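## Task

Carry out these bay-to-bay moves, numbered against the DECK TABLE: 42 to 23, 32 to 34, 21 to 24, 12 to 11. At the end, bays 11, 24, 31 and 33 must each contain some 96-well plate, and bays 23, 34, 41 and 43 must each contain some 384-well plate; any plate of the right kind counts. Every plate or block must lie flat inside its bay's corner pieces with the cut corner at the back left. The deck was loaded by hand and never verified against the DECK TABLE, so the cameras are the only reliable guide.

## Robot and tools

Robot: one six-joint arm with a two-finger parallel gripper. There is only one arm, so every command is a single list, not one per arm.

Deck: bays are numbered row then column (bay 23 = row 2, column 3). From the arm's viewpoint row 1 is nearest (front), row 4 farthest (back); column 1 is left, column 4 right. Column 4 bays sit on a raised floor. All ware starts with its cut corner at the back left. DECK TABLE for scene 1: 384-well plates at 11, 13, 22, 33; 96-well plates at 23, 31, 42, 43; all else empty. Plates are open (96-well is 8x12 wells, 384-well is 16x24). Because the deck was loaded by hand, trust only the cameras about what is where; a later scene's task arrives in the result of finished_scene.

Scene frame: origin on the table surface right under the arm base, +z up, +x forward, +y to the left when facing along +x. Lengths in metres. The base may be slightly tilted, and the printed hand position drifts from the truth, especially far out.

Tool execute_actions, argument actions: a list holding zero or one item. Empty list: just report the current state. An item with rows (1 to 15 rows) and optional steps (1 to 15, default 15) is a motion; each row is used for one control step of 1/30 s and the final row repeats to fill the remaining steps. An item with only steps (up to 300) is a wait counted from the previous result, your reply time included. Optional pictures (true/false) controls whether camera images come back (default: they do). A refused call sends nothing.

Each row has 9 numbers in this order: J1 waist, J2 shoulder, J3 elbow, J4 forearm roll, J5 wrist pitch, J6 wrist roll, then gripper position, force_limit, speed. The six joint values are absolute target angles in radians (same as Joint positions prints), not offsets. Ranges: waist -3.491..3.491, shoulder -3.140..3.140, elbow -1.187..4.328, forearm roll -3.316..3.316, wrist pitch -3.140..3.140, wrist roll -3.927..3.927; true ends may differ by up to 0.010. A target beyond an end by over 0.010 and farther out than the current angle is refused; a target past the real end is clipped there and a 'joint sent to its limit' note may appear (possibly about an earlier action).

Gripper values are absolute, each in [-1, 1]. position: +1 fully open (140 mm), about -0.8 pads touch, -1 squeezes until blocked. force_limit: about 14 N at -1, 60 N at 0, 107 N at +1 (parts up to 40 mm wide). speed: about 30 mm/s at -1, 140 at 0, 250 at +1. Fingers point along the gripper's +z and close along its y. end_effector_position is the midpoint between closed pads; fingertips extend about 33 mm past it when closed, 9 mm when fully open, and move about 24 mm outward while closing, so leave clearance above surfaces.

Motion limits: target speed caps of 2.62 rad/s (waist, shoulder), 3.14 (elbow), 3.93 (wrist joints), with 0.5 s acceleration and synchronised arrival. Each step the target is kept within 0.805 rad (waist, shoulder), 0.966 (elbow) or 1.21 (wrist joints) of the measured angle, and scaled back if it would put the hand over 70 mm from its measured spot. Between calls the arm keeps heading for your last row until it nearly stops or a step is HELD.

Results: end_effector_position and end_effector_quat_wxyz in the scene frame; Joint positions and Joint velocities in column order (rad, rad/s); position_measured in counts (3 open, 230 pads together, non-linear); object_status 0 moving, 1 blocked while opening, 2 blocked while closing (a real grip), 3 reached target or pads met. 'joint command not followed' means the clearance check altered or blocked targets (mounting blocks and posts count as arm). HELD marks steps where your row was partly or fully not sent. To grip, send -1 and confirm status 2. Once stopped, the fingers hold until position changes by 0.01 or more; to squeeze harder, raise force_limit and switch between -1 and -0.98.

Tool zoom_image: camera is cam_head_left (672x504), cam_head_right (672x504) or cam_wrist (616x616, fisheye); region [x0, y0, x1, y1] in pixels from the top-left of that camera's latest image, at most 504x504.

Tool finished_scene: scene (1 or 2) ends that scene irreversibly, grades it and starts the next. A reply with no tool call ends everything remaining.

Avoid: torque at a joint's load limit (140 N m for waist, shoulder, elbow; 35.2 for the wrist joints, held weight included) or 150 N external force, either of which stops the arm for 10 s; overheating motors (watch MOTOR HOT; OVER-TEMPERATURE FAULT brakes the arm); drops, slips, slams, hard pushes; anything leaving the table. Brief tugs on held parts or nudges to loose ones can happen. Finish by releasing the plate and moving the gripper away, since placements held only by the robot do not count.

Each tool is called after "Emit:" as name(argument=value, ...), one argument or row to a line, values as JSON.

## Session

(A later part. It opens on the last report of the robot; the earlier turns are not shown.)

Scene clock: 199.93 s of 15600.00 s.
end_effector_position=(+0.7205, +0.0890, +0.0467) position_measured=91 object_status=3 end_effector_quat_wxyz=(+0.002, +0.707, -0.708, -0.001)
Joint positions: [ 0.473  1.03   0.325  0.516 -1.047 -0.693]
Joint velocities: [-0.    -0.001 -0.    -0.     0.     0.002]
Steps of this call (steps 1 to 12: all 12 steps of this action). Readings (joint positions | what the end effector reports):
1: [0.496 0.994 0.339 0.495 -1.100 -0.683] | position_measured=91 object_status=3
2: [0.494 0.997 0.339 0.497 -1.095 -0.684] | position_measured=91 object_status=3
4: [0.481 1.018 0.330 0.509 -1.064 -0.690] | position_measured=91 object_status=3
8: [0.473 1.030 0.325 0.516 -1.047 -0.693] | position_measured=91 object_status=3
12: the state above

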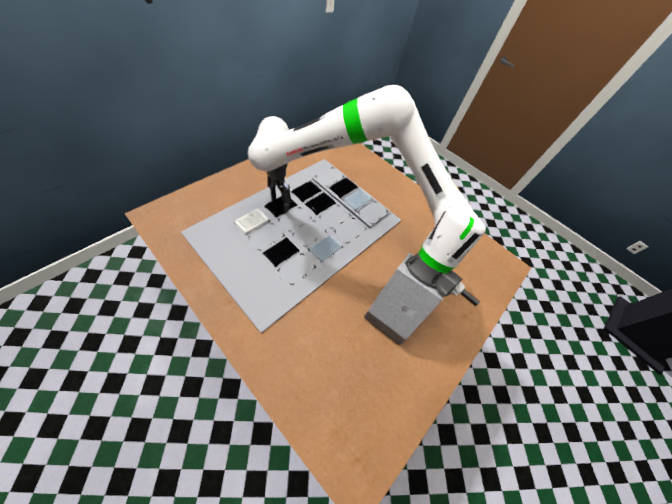

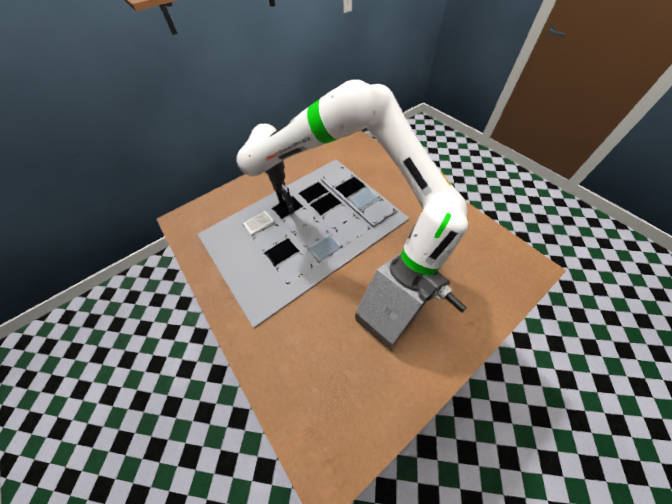

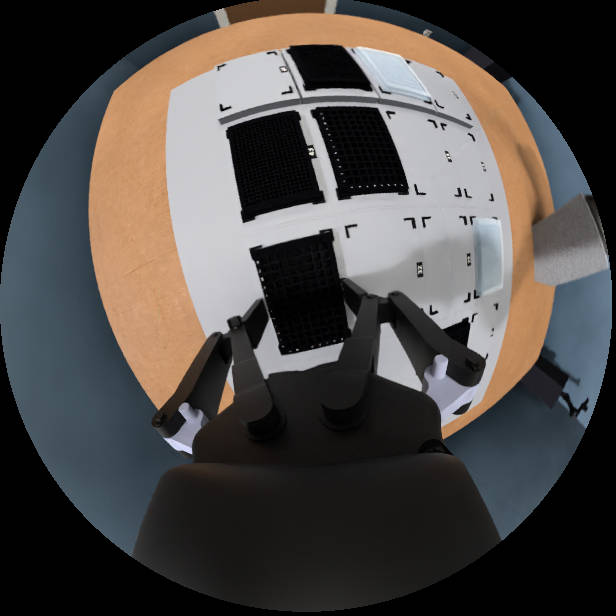

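Emit:
execute_actions(
  actions=[
    {"rows":[[0.4731,1.0306,0.3252,0.516,-1.0467,-0.6932,-1,-0.3,-0.5]],"steps":15},
  ],
  pictures=false,
)

Emit:
execute_actions(
  actions=[
    {"rows":[[0.4945,0.9925,0.339,0.4952,-1.0999,-0.682,-1,-0.3,-0.5]],"steps":11},
  ],
  pictures=false,
)

Emit:
execute_actions(
  actions=[
    {"rows":[[0.7572,1.0221,0.1689,0.4646,-1.0121,-0.9819,-1,-0.3,-0.5]],"steps":15},
  ],
  pictures=false,
)

Emit:
execute_actions(
  actions=[
    {"steps":8},
  ],
  pictures=false,
)

Emit:
execute_actions(
  actions=[
    {"rows":[[0.7441,1.0478,0.1616,0.4799,-0.979,-0.9911,-1,-0.3,-0.5]],"steps":12},
  ],
)

Emit:
zoom_image(
  camera="cam_wrist",
  region=[200,200,420,380],
)

Scene clock: 210.70 s of 15600.00 s.
end_effector_position=(+0.7203, +0.0894, +0.0467) position_measured=108 object_status=2 end_effector_quat_wxyz=(+0.002, +0.707, -0.708, -0.001)
Joint positions: [ 0.473  1.031  0.325  0.516 -1.047 -0.693]
Joint velocities: [ 0.001  0.001  0.     0.     0.    -0.001]
Steps of this call (steps 1 to 15: the robot went on to your last target; steps 16 to 90: nothing new was sent; then 7.27 s passed at rest; steps 91 to 105: all 15 steps of this action). Readings (joint positions | what the end effector reports):
91: [0.473 1.031 0.325 0.516 -1.047 -0.693] | position_measured=91 object_status=0
92: [0.473 1.031 0.325 0.516 -1.047 -0.693] | position_measured=93 object_status=0
94: [0.473 1.031 0.325 0.516 -1.047 -0.693] | position_measured=102 object_status=0
98: [0.473 1.031 0.325 0.516 -1.047 -0.693] | position_measured=108 object_status=0
105: the state above

Scene clock: 211.07 s of 15600.00 s.
end_effector_position=(+0.7207, +0.0895, +0.0807) position_measured=108 object_status=2 end_effector_quat_wxyz=(+0.001, +0.706, -0.708, -0.002)
Joint positions: [ 0.495  0.993  0.339  0.495 -1.1   -0.682]
Joint velocities: [-0.001 -0.    -0.    -0.001  0.002  0.001]
Steps of this call (steps 1 to 11: all 11 steps of this action). Readings (joint positions | what the end effector reports):
1: [0.473 1.030 0.325 0.516 -1.047 -0.693] | position_measured=108 object_status=2
2: [0.475 1.028 0.326 0.514 -1.051 -0.693] | position_measured=108 object_status=2
4: [0.487 1.006 0.334 0.503 -1.081 -0.686] | position_measured=108 object_status=2
8: [0.495 0.993 0.339 0.495 -1.100 -0.682] | position_measured=108 object_status=2
11: the state above

Scene clock: 211.57 s of 15600.00 s.
end_effector_position=(+0.6147, +0.2535, +0.0773) position_measured=108 object_status=2 end_effector_quat_wxyz=(+0.001, +0.707, -0.707, -0.001)
Joint positions: [ 0.751  1.021  0.173  0.465 -1.014 -0.974]
Joint velocities: [ 0.245  0.025 -0.158 -0.027  0.08  -0.279]
Steps of this call (steps 1 to 15: all 15 steps of this action). Readings (joint positions | what the end effector reports):
1: [0.495 0.993 0.339 0.495 -1.100 -0.682] | position_measured=108 object_status=2
2: [0.498 0.993 0.337 0.495 -1.099 -0.686] | position_measured=108 object_status=2
4: [0.521 0.995 0.321 0.492 -1.091 -0.713] | position_measured=108 object_status=2
8: [0.610 1.006 0.264 0.482 -1.061 -0.814] | position_measured=108 object_status=2
15: the state above

Scene clock: 211.83 s of 15600.00 s.
end_effector_position=(+0.6116, +0.2567, +0.0771) position_measured=108 object_status=2 end_effector_quat_wxyz=(+0.001, +0.707, -0.708, -0.001)
Joint positions: [ 0.757  1.022  0.169  0.465 -1.012 -0.982]
Joint velocities: [ 0.001  0.001 -0.    -0.     0.    -0.001]
Steps of this call (steps 1 to 8: the robot went on to your last target). Readings (joint positions | what the end effector reports):
1: [0.756 1.022 0.170 0.465 -1.013 -0.980] | position_measured=108 object_status=2
2: [0.757 1.022 0.169 0.465 -1.012 -0.981] | position_measured=108 object_status=2
4: [0.757 1.022 0.169 0.465 -1.012 -0.982] | position_measured=108 object_status=2
8: the state above

Scene clock: 212.23 s of 15600.00 s.
end_effector_position=(+0.6118, +0.2565, +0.0564) position_measured=108 object_status=2 end_effector_quat_wxyz=(+0.002, +0.707, -0.708, -0.001)
Joint positions: [ 0.744  1.048  0.162  0.48  -0.979 -0.991]
Joint velocities: [-0.    -0.001  0.    -0.     0.     0.   ]
Steps of this call (steps 1 to 12: all 12 steps of this action). Readings (joint positions | what the end effector reports):
1: [0.757 1.022 0.169 0.465 -1.012 -0.982] | position_measured=108 object_status=2
2: [0.756 1.025 0.168 0.466 -1.007 -0.983] | position_measured=108 object_status=2
4: [0.746 1.044 0.163 0.476 -0.985 -0.989] | position_measured=108 object_status=2
8: [0.744 1.048 0.161 0.480 -0.979 -0.991] | position_measured=108 object_status=2
12: the state above

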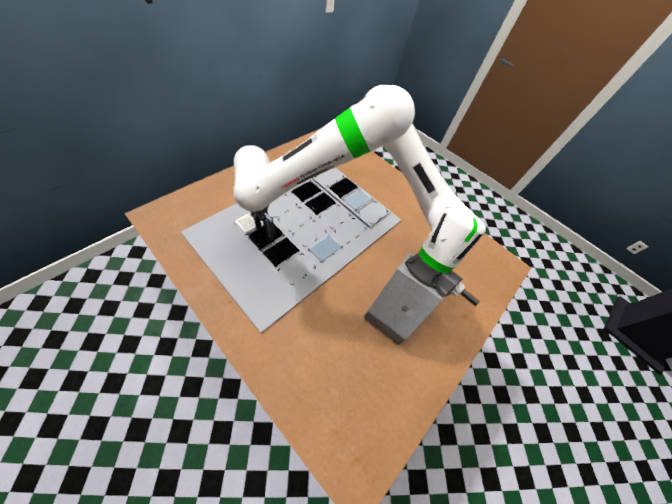

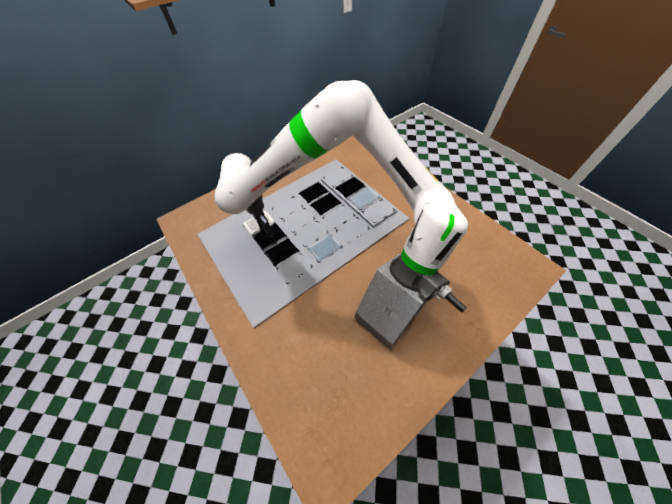

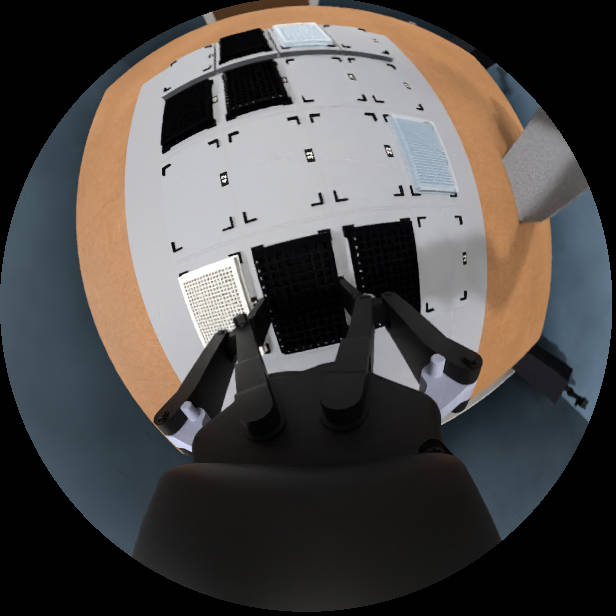

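Region (200, 200, 420, 380) of cam_wrist's 616x616 image, scaled by 2.291, with more detail than that image has; it fills the top 412 rows of this view, and the rest is white.

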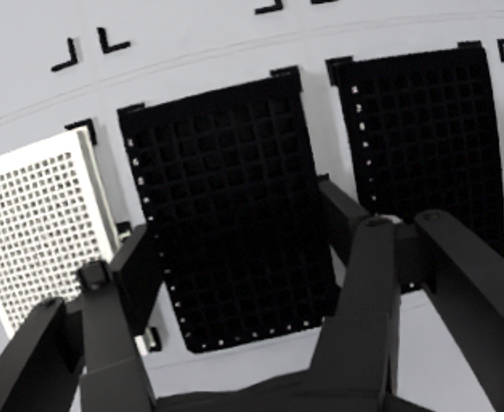

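Emit:
execute_actions(
  actions=[
    {"rows":[[0.7431,1.0496,0.1658,0.4794,-0.9808,-0.9889,-1,-0.3,-0.5],[0.7431,1.0496,0.1658,0.4794,-0.9808,-0.9889,-1,-0.3,-0.5],[0.7431,1.0496,0.1658,0.4794,-0.9808,-0.9889,-1,-0.3,-0.5],[0.7414,1.0529,0.1648,0.4814,-0.9765,-0.9901,-1,-0.3,-0.5],[0.7414,1.0529,0.1648,0.4814,-0.9765,-0.9901,-1,-0.3,-0.5],[0.7414,1.0529,0.1648,0.4814,-0.9765,-0.9901,-1,-0.3,-0.5],[0.7397,1.0562,0.1639,0.4833,-0.9722,-0.9912,-1,-0.3,-0.5],[0.7397,1.0562,0.1639,0.4833,-0.9722,-0.9912,-1,-0.3,-0.5],[0.7397,1.0562,0.1639,0.4833,-0.9722,-0.9912,-1,-0.3,-0.5],[0.738,1.0595,0.1629,0.4853,-0.9679,-0.9924,-1,-0.3,-0.5]],"steps":15},
  ],
)

Emit:
zoom_image(
  camera="cam_wrist",
  region=[200,200,420,380],
)

Scene clock: 232.00 s of 15600.00 s.
end_effector_position=(+0.6126, +0.2566, +0.0482) position_measured=108 object_status=2 end_effector_quat_wxyz=(+0.002, +0.707, -0.707, -0.001)
Joint positions: [ 0.738  1.06   0.163  0.485 -0.968 -0.992]
Joint velocities: [-0.001 -0.001 -0.001  0.     0.002 -0.001]
Steps of this call (steps 1 to 15: the robot went on to your last target; steps 16 to 90: nothing new was sent; then 16.27 s passed at rest; steps 91 to 105: all 15 steps of this action). Readings (joint positions | what the end effector reports):
91: [0.744 1.048 0.162 0.480 -0.979 -0.991] | position_measured=108 object_status=2
92: [0.744 1.049 0.164 0.480 -0.979 -0.990] | position_measured=108 object_status=2
94: [0.743 1.050 0.166 0.480 -0.980 -0.989] | position_measured=108 object_status=2
98: [0.741 1.055 0.165 0.483 -0.974 -0.991] | position_measured=108 object_status=2
105: the state above

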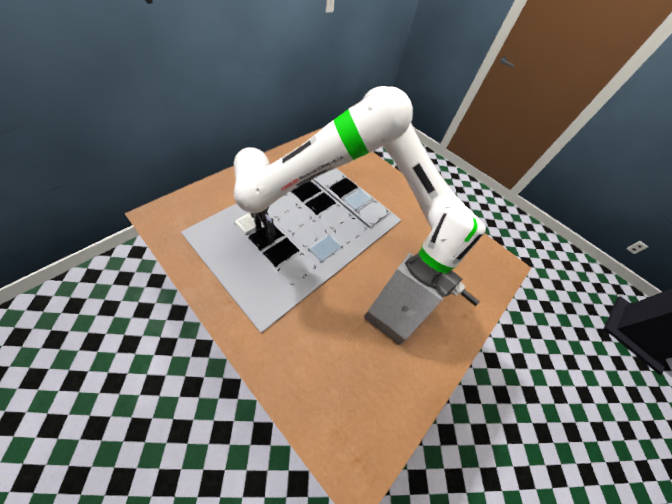

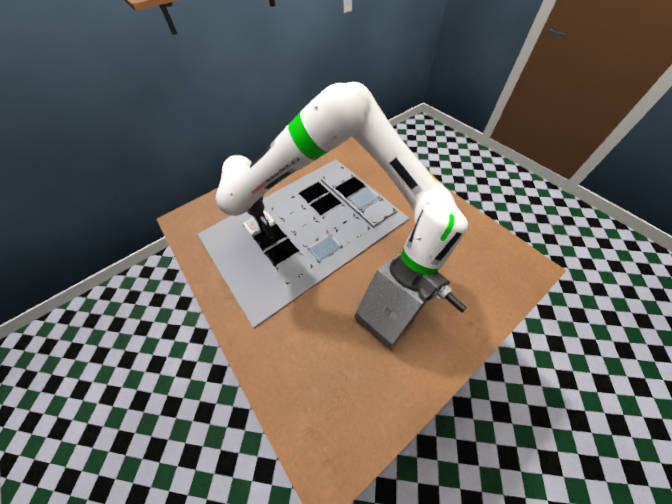

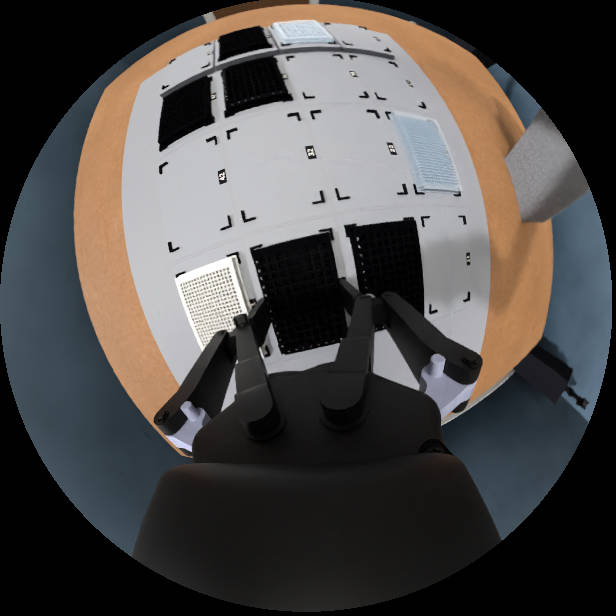

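Region (200, 200, 420, 380) of cam_wrist's 616x616 image, scaled by 2.291, with more detail than that image has; it fills the top 412 rows of this view, and the rest is white.

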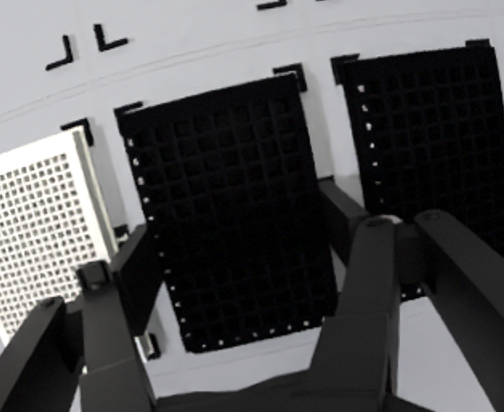

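Emit:
execute_actions(
  actions=[
    {"rows":[[0.7369,1.058,0.161,0.4858,-0.9673,-0.9918,-1,-0.3,-0.5],[0.7369,1.058,0.161,0.4858,-0.9673,-0.9918,-1,-0.3,-0.5],[0.7369,1.058,0.161,0.4858,-0.9673,-0.9918,-1,-0.3,-0.5],[0.7369,1.058,0.161,0.4858,-0.9673,-0.9918,-1,-0.3,-0.5],[0.7369,1.058,0.161,0.4858,-0.9673,-0.9918,-1,-0.3,-0.5],[0.7369,1.058,0.161,0.4858,-0.9673,-0.9918,0.3,-0.3,-0.5]],"steps":15},
  ],
  pictures=false,
)

Emit:
execute_actions(
  actions=[
    {"rows":[[0.7551,1.0224,0.1712,0.4646,-1.0133,-0.9791,0.3,-0.3,-0.5]],"steps":12},
  ],
)

Emit:
zoom_image(
  camera="cam_wrist",
  region=[200,200,420,380],
)

Scene clock: 240.33 s of 15600.00 s.
end_effector_position=(+0.6129, +0.2556, +0.0485) position_measured=91 object_status=0 end_effector_quat_wxyz=(+0.001, +0.707, -0.707, -0.001)
Joint positions: [ 0.737  1.058  0.161  0.486 -0.967 -0.992]
Joint velocities: [ 0.     0.001 -0.    -0.    -0.     0.001]
Steps of this call (steps 1 to 15: the robot went on to your last target; steps 16 to 90: nothing new was sent; then 4.83 s passed at rest; steps 91 to 105: all 15 steps of this action). Readings (joint positions | what the end effector reports):
91: [0.738 1.059 0.163 0.485 -0.968 -0.992] | position_measured=108 object_status=2
92: [0.737 1.058 0.162 0.486 -0.967 -0.992] | position_measured=108 object_status=2
94: [0.737 1.058 0.161 0.486 -0.967 -0.992] | position_measured=108 object_status=2
98: [0.737 1.058 0.161 0.486 -0.967 -0.992] | position_measured=101 object_status=0
105: the state above

Scene clock: 240.73 s of 15600.00 s.
end_effector_position=(+0.6127, +0.2557, +0.0771) position_measured=91 object_status=3 end_effector_quat_wxyz=(+0.001, +0.707, -0.708, -0.001)
Joint positions: [ 0.755  1.022  0.171  0.465 -1.013 -0.979]
Joint velocities: [ 0.    -0.001 -0.    -0.    -0.     0.   ]
Steps of this call (steps 1 to 12: all 12 steps of this action). Readings (joint positions | what the end effector reports):
1: [0.737 1.058 0.161 0.486 -0.967 -0.992] | position_measured=91 object_status=0
2: [0.738 1.055 0.161 0.484 -0.972 -0.990] | position_measured=91 object_status=0
4: [0.749 1.033 0.168 0.472 -0.999 -0.983] | position_measured=91 object_status=3
8: [0.755 1.022 0.171 0.465 -1.013 -0.979] | position_measured=91 object_status=3
12: the state above

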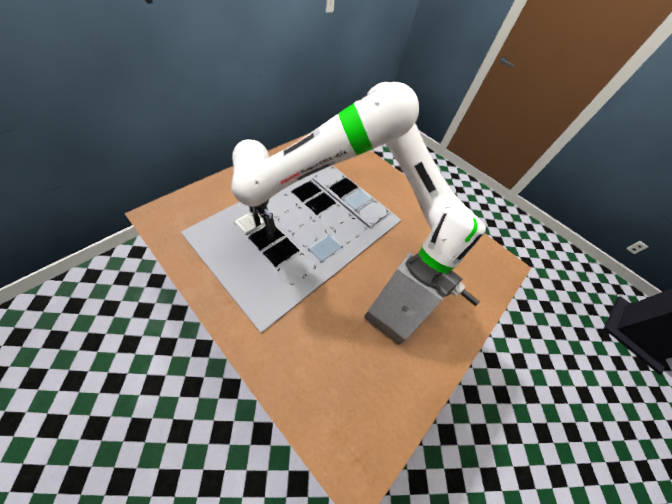

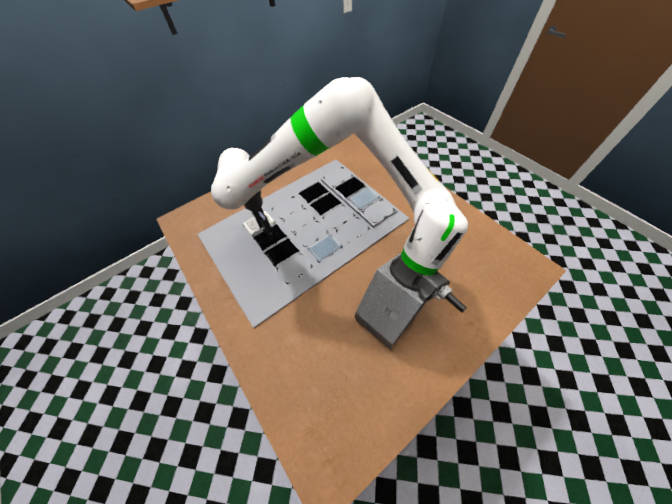

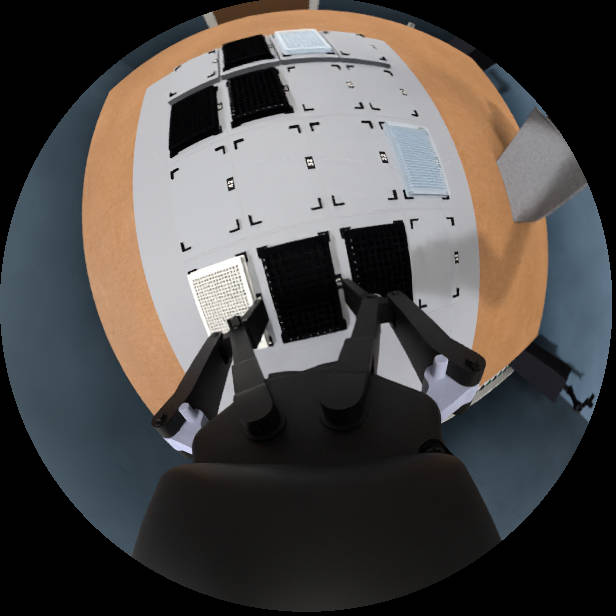

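Region (200, 200, 420, 380) of cam_wrist's 616x616 image, scaled by 2.291, with more detail than that image has; it fills the top 412 rows of this view, and the rest is white.

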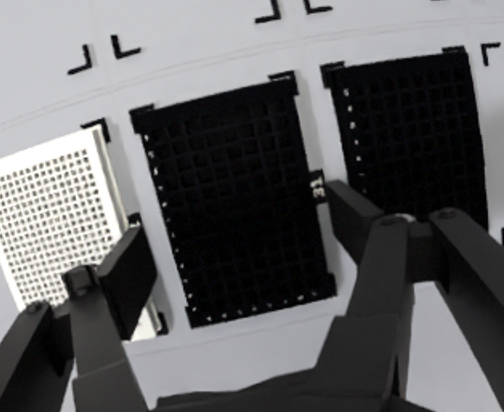

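Emit:
execute_actions(
  actions=[
    {"rows":[[0.8645,0.8728,-0.171,0.4809,-0.8709,-1.158,0.3,-0.3,-0.5]],"steps":15},
  ],
  pictures=false,
)

Emit:
execute_actions(
  actions=[
    {"steps":8},
  ],
  pictures=false,
)

Emit:
execute_actions(
  actions=[
    {"rows":[[0.8534,0.8955,-0.1773,0.4989,-0.843,-1.1705,0.3,-0.3,-0.5]],"steps":10},
  ],
)

Emit:
zoom_image(
  camera="cam_wrist",
  region=[200,200,420,380],
)

Scene clock: 258.90 s of 15600.00 s.
end_effector_position=(+0.5051, +0.2552, +0.0773) position_measured=91 object_status=3 end_effector_quat_wxyz=(+0.002, +0.707, -0.708, -0.001)
Joint positions: [ 0.864  0.873 -0.17   0.481 -0.871 -1.157]
Joint velocities: [ 0.013 -0.019 -0.041  0.004  0.02  -0.024]
Steps of this call (steps 1 to 15: the robot went on to your last target; steps 16 to 90: nothing new was sent; then 14.67 s passed at rest; steps 91 to 105: all 15 steps of this action). Readings (joint positions | what the end effector reports):
91: [0.755 1.022 0.171 0.465 -1.013 -0.979] | position_measured=91 object_status=3
92: [0.756 1.020 0.167 0.465 -1.012 -0.981] | position_measured=91 object_status=3
94: [0.765 1.008 0.138 0.466 -1.000 -0.996] | position_measured=91 object_status=3
98: [0.810 0.948 0.000 0.473 -0.942 -1.068] | position_measured=91 object_status=3
105: the state above

Scene clock: 259.17 s of 15600.00 s.
end_effector_position=(+0.5049, +0.2551, +0.0773) position_measured=91 object_status=3 end_effector_quat_wxyz=(+0.002, +0.707, -0.708, -0.001)
Joint positions: [ 0.864  0.873 -0.171  0.481 -0.871 -1.158]
Joint velocities: [ 0.002 -0.001 -0.001 -0.    -0.001  0.001]
Steps of this call (steps 1 to 8: the robot went on to your last target). Readings (joint positions | what the end effector reports):
1: [0.864 0.873 -0.171 0.481 -0.871 -1.158] | position_measured=91 object_status=3
2: [0.864 0.873 -0.171 0.481 -0.871 -1.158] | position_measured=91 object_status=3
4: [0.864 0.873 -0.171 0.481 -0.871 -1.158] | position_measured=91 object_status=3
8: the state above

Scene clock: 259.50 s of 15600.00 s.
end_effector_position=(+0.5051, +0.2553, +0.0620) position_measured=91 object_status=3 end_effector_quat_wxyz=(+0.002, +0.707, -0.708, -0.001)
Joint positions: [ 0.854  0.896 -0.177  0.499 -0.843 -1.17 ]
Joint velocities: [-0.002 -0.     0.    -0.    -0.    -0.   ]
Steps of this call (steps 1 to 10: all 10 steps of this action). Readings (joint positions | what the end effector reports):
1: [0.864 0.873 -0.171 0.481 -0.871 -1.158] | position_measured=91 object_status=3
2: [0.863 0.876 -0.172 0.484 -0.866 -1.160] | position_measured=91 object_status=3
4: [0.855 0.893 -0.177 0.496 -0.847 -1.169] | position_measured=91 object_status=3
8: [0.854 0.896 -0.177 0.499 -0.843 -1.170] | position_measured=91 object_status=3
10: the state above

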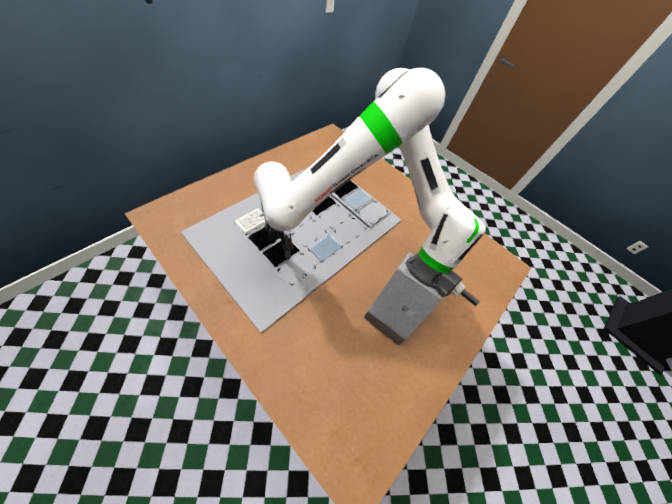

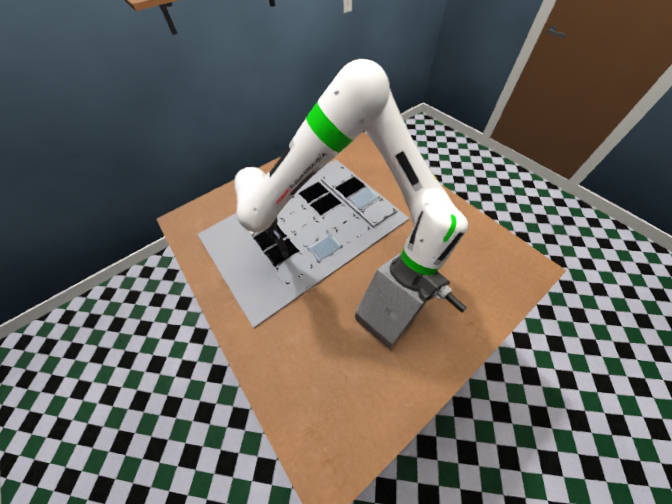

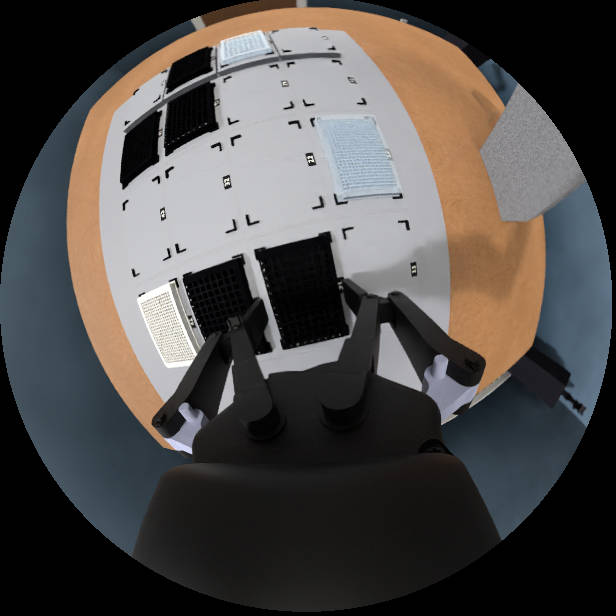

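Region (200, 200, 420, 380) of cam_wrist's 616x616 image, scaled by 2.291, with more detail than that image has; it fills the top 412 rows of this view, and the rest is white.

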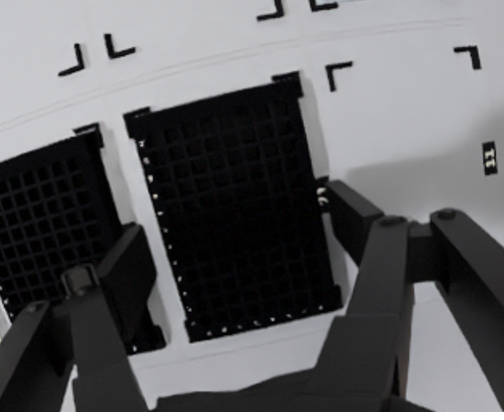

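Emit:
execute_actions(
  actions=[
    {"rows":[[0.8422,0.9182,-0.1836,0.5169,-0.8151,-1.183,0.3,-0.3,-0.5]],"steps":10},
  ],
)

Emit:
zoom_image(
  camera="cam_wrist",
  region=[200,200,420,380],
)

Scene clock: 263.43 s of 15600.00 s.
end_effector_position=(+0.5048, +0.2554, +0.0467) position_measured=91 object_status=3 end_effector_quat_wxyz=(+0.002, +0.706, -0.708, -0.001)
Joint positions: [ 0.842  0.918 -0.184  0.517 -0.815 -1.183]
Joint velocities: [ 0.001 -0.001 -0.     0.     0.001 -0.001]
Steps of this call (steps 1 to 15: the robot went on to your last target; steps 16 to 90: nothing new was sent; then 0.60 s passed at rest; steps 91 to 100: all 10 steps of this action). Readings (joint positions | what the end effector reports):
91: [0.853 0.896 -0.177 0.499 -0.843 -1.171] | position_measured=91 object_status=3
92: [0.852 0.898 -0.178 0.501 -0.838 -1.173] | position_measured=91 object_status=3
94: [0.844 0.916 -0.183 0.514 -0.819 -1.181] | position_measured=91 object_status=3
98: [0.842 0.918 -0.184 0.517 -0.815 -1.183] | position_measured=91 object_status=3
100: the state above

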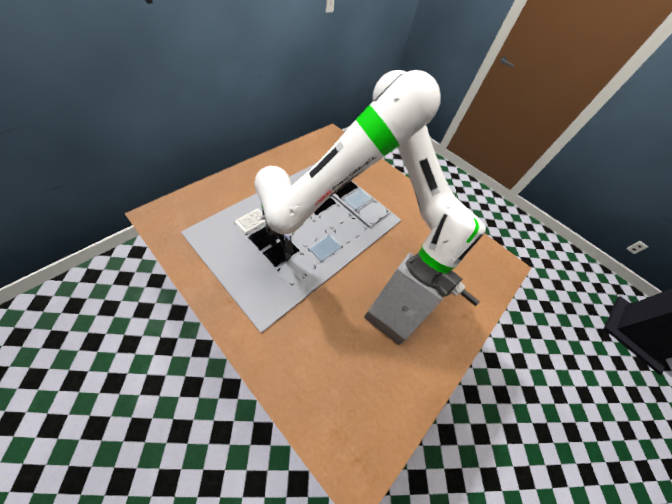

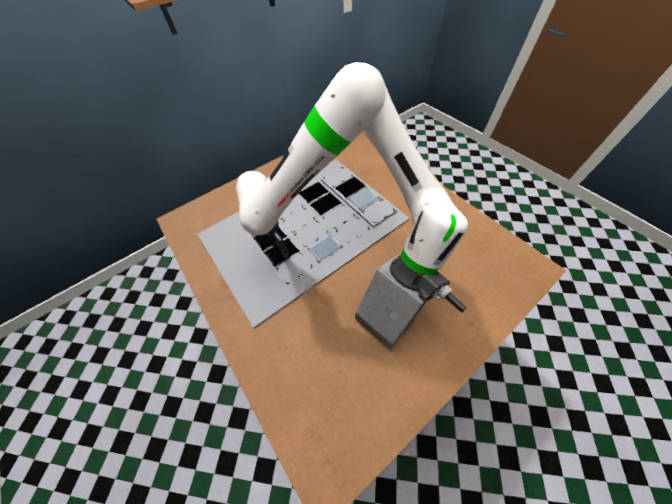

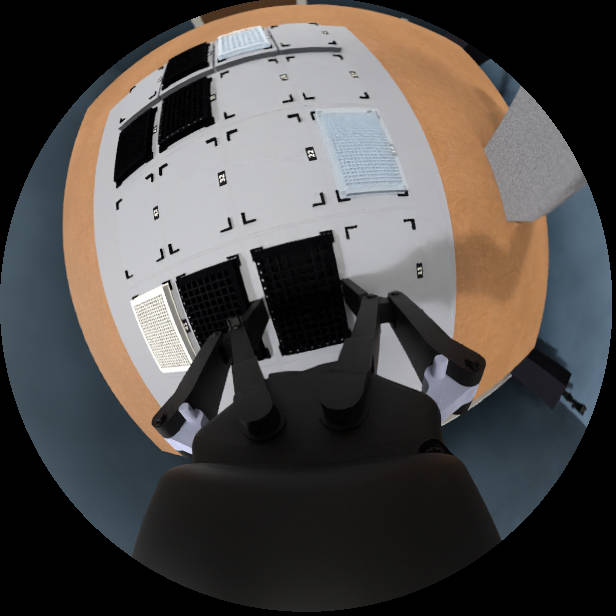

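Region (200, 200, 420, 380) of cam_wrist's 616x616 image, scaled by 2.291, with more detail than that image has; it fills the top 412 rows of this view, and the rest is white.

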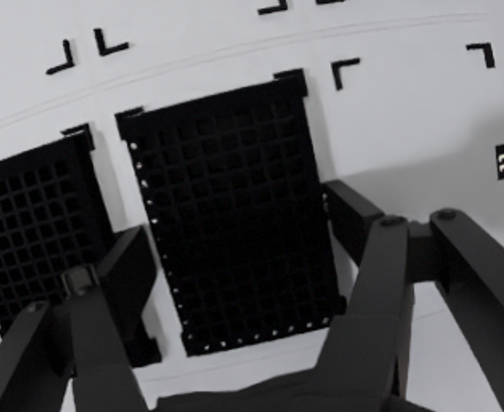

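Emit:
execute_actions(
  actions=[
    {"rows":[[0.8422,0.9182,-0.1836,0.5169,-0.8151,-1.183,-1,-0.3,-0.5]],"steps":15},
  ],
  pictures=false,
)

Emit:
execute_actions(
  actions=[
    {"rows":[[0.8645,0.8728,-0.171,0.4809,-0.8709,-1.158,-1,-0.3,-0.5]],"steps":11},
  ],
  pictures=false,
)

Emit:
execute_actions(
  actions=[
    {"rows":[[1.0173,0.7701,-0.4325,0.4675,-0.7597,-1.3365,-1,-0.3,-0.5]],"steps":15},
  ],
  pictures=false,
)

Emit:
execute_actions(
  actions=[
    {"steps":4},
  ],
  pictures=false,
)

Emit:
execute_actions(
  actions=[
    {"rows":[[0.9991,0.8064,-0.4447,0.5041,-0.7142,-1.3641,-1,-0.3,-0.5]],"steps":12},
  ],
)

Emit:
zoom_image(
  camera="cam_wrist",
  region=[200,200,420,380],
)

Scene clock: 271.33 s of 15600.00 s.
end_effector_position=(+0.5049, +0.2556, +0.0468) position_measured=108 object_status=2 end_effector_quat_wxyz=(+0.002, +0.706, -0.708, -0.001)
Joint positions: [ 0.842  0.918 -0.184  0.517 -0.815 -1.183]
Joint velocities: [-0.     0.001  0.    -0.     0.001  0.001]
Steps of this call (steps 1 to 15: the robot went on to your last target; steps 16 to 90: nothing new was sent; then 4.40 s passed at rest; steps 91 to 105: all 15 steps of this action). Readings (joint positions | what the end effector reports):
91: [0.842 0.918 -0.184 0.517 -0.815 -1.183] | position_measured=91 object_status=0
92: [0.842 0.918 -0.184 0.517 -0.815 -1.183] | position_measured=93 object_status=0
94: [0.842 0.918 -0.184 0.517 -0.815 -1.183] | position_measured=102 object_status=0
98: [0.842 0.918 -0.184 0.517 -0.815 -1.183] | position_measured=108 object_status=0
105: the state above

Scene clock: 271.70 s of 15600.00 s.
end_effector_position=(+0.5049, +0.2551, +0.0773) position_measured=108 object_status=2 end_effector_quat_wxyz=(+0.002, +0.707, -0.708, -0.001)
Joint positions: [ 0.864  0.873 -0.171  0.481 -0.871 -1.158]
Joint velocities: [-0.     0.     0.    -0.    -0.001  0.001]
Steps of this call (steps 1 to 11: all 11 steps of this action). Readings (joint positions | what the end effector reports):
1: [0.842 0.918 -0.184 0.517 -0.815 -1.183] | position_measured=108 object_status=2
2: [0.844 0.915 -0.183 0.514 -0.819 -1.182] | position_measured=108 object_status=2
4: [0.855 0.892 -0.176 0.497 -0.847 -1.169] | position_measured=108 object_status=2
8: [0.864 0.873 -0.171 0.481 -0.871 -1.158] | position_measured=108 object_status=2
11: the state above

Scene clock: 272.20 s of 15600.00 s.
end_effector_position=(+0.3979, +0.2578, +0.0777) position_measured=108 object_status=2 end_effector_quat_wxyz=(+0.001, +0.707, -0.707, -0.001)
Joint positions: [ 1.017  0.77  -0.432  0.468 -0.76  -1.336]
Joint velocities: [-0.001 -0.    -0.003 -0.     0.    -0.003]
Steps of this call (steps 1 to 15: all 15 steps of this action). Readings (joint positions | what the end effector reports):
1: [0.865 0.873 -0.171 0.481 -0.871 -1.158] | position_measured=108 object_status=2
2: [0.867 0.871 -0.175 0.481 -0.870 -1.160] | position_measured=108 object_status=2
4: [0.883 0.860 -0.204 0.479 -0.857 -1.180] | position_measured=108 object_status=2
8: [0.959 0.809 -0.334 0.472 -0.802 -1.269] | position_measured=108 object_status=2
15: the state above

Scene clock: 272.33 s of 15600.00 s.
end_effector_position=(+0.3978, +0.2577, +0.0777) position_measured=108 object_status=2 end_effector_quat_wxyz=(+0.001, +0.707, -0.707, -0.001)
Joint positions: [ 1.017  0.77  -0.432  0.468 -0.76  -1.336]
Joint velocities: [-0.003  0.001 -0.     0.     0.002 -0.001]
Steps of this call (steps 1 to 4: the robot went on to your last target). Readings (joint positions | what the end effector reports):
1: [1.017 0.770 -0.432 0.468 -0.760 -1.336] | position_measured=108 object_status=2
2: [1.017 0.770 -0.432 0.468 -0.760 -1.336] | position_measured=108 object_status=2
4: the state above

Scene clock: 272.73 s of 15600.00 s.
end_effector_position=(+0.3980, +0.2577, +0.0566) position_measured=108 object_status=2 end_effector_quat_wxyz=(+0.001, +0.707, -0.707, -0.001)
Joint positions: [ 0.999  0.806 -0.445  0.504 -0.714 -1.364]
Joint velocities: [-0.001 -0.     0.001  0.     0.001  0.   ]
Steps of this call (steps 1 to 12: all 12 steps of this action). Readings (joint positions | what the end effector reports):
1: [1.017 0.770 -0.433 0.468 -0.759 -1.337] | position_measured=108 object_status=2
2: [1.016 0.773 -0.434 0.471 -0.755 -1.339] | position_measured=108 object_status=2
4: [1.005 0.795 -0.441 0.492 -0.729 -1.355] | position_measured=108 object_status=2
8: [0.999 0.806 -0.445 0.504 -0.714 -1.364] | position_measured=108 object_status=2
12: the state above

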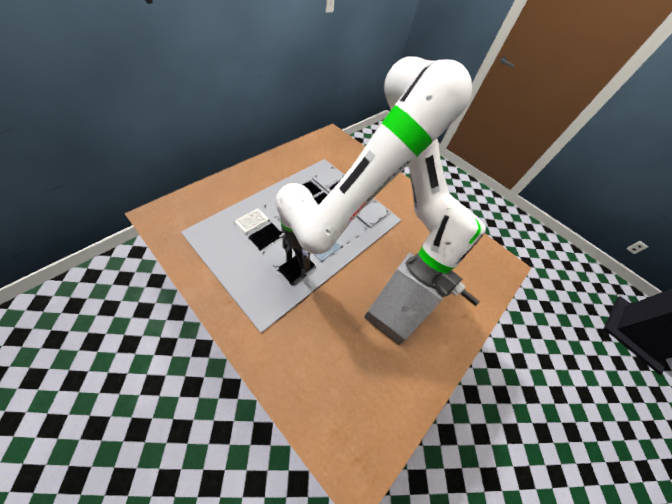

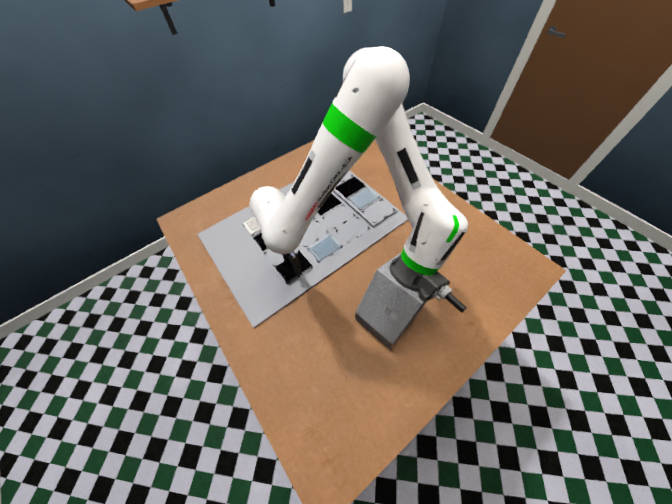

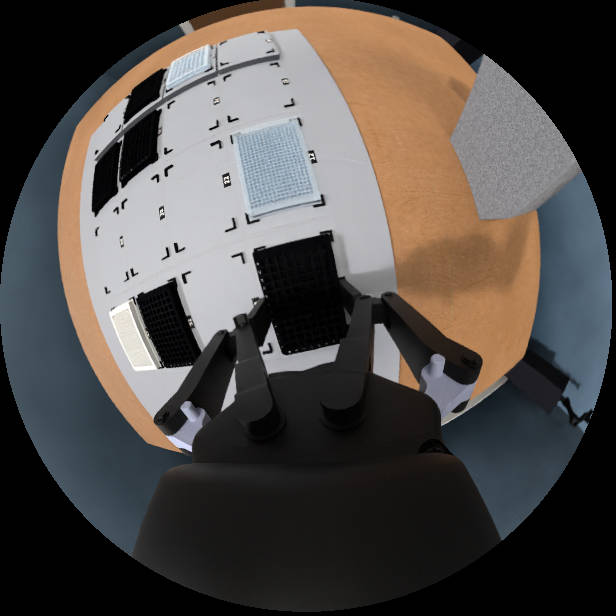

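Region (200, 200, 420, 380) of cam_wrist's 616x616 image, scaled by 2.291, with more detail than that image has; it fills the top 412 rows of this view, and the rest is white.

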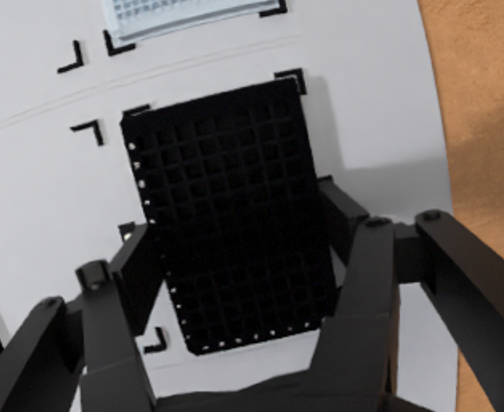

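Emit:
execute_actions(
  actions=[
    {"rows":[[0.9986,0.8035,-0.4497,0.5056,-0.7124,-1.3647,-1,-0.3,-0.5],[0.9986,0.8035,-0.4497,0.5056,-0.7124,-1.3647,-1,-0.3,-0.5],[0.9986,0.8035,-0.4497,0.5056,-0.7124,-1.3647,-1,-0.3,-0.5],[0.9963,0.8081,-0.4512,0.5103,-0.7066,-1.3682,-1,-0.3,-0.5],[0.9963,0.8081,-0.4512,0.5103,-0.7066,-1.3682,-1,-0.3,-0.5],[0.9963,0.8081,-0.4512,0.5103,-0.7066,-1.3682,-1,-0.3,-0.5],[0.9939,0.8127,-0.4528,0.5149,-0.7009,-1.3718,-1,-0.3,-0.5],[0.9939,0.8127,-0.4528,0.5149,-0.7009,-1.3718,-1,-0.3,-0.5],[0.9939,0.8127,-0.4528,0.5149,-0.7009,-1.3718,-1,-0.3,-0.5],[0.9916,0.8173,-0.4543,0.5196,-0.6951,-1.3753,-1,-0.3,-0.5]],"steps":15},
  ],
)

Emit:
zoom_image(
  camera="cam_wrist",
  region=[200,200,420,380],
)

Scene clock: 289.47 s of 15600.00 s.
end_effector_position=(+0.3969, +0.2562, +0.0485) position_measured=108 object_status=2 end_effector_quat_wxyz=(+0.002, +0.707, -0.707, -0.001)
Joint positions: [ 0.992  0.817 -0.454  0.52  -0.695 -1.375]
Joint velocities: [ 0.    -0.    -0.    -0.     0.001 -0.   ]
Steps of this call (steps 1 to 15: the robot went on to your last target; steps 16 to 90: nothing new was sent; then 13.23 s passed at rest; steps 91 to 105: all 15 steps of this action). Readings (joint positions | what the end effector reports):
91: [0.999 0.806 -0.445 0.504 -0.714 -1.364] | position_measured=108 object_status=2
92: [0.999 0.805 -0.447 0.505 -0.713 -1.364] | position_measured=108 object_status=2
94: [0.998 0.804 -0.450 0.506 -0.712 -1.365] | position_measured=108 object_status=2
98: [0.995 0.811 -0.452 0.513 -0.703 -1.370] | position_measured=108 object_status=2
105: the state above

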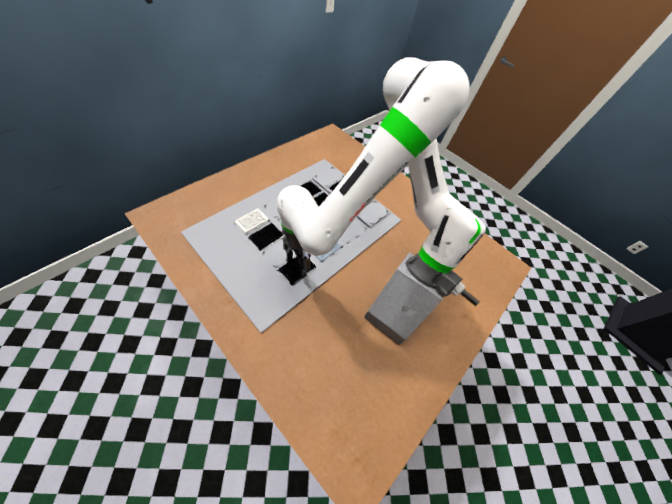

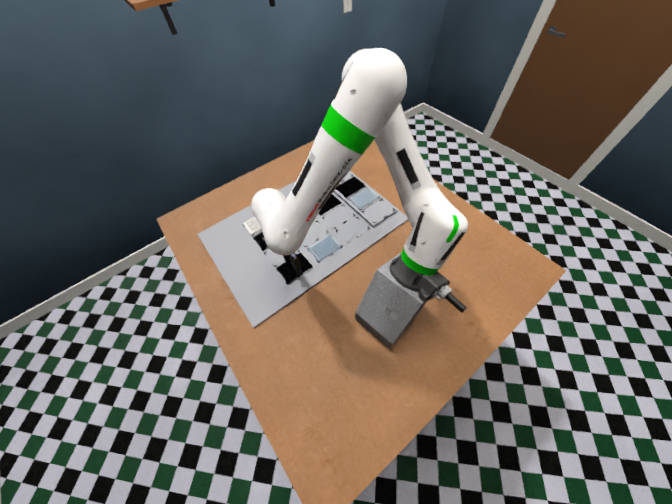

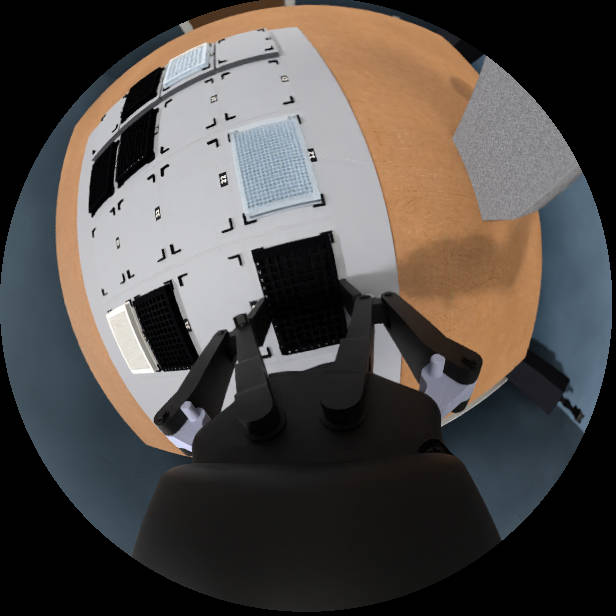

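Region (200, 200, 420, 380) of cam_wrist's 616x616 image, scaled by 2.291, with more detail than that image has; it fills the top 412 rows of this view, and the rest is white.

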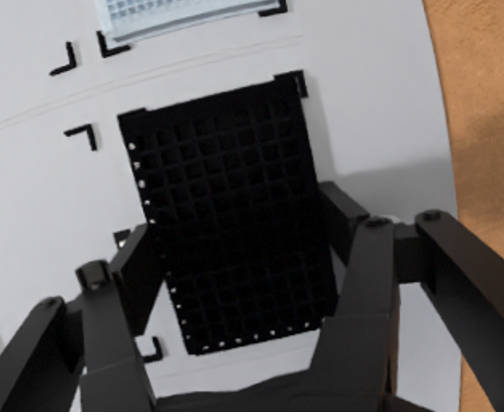

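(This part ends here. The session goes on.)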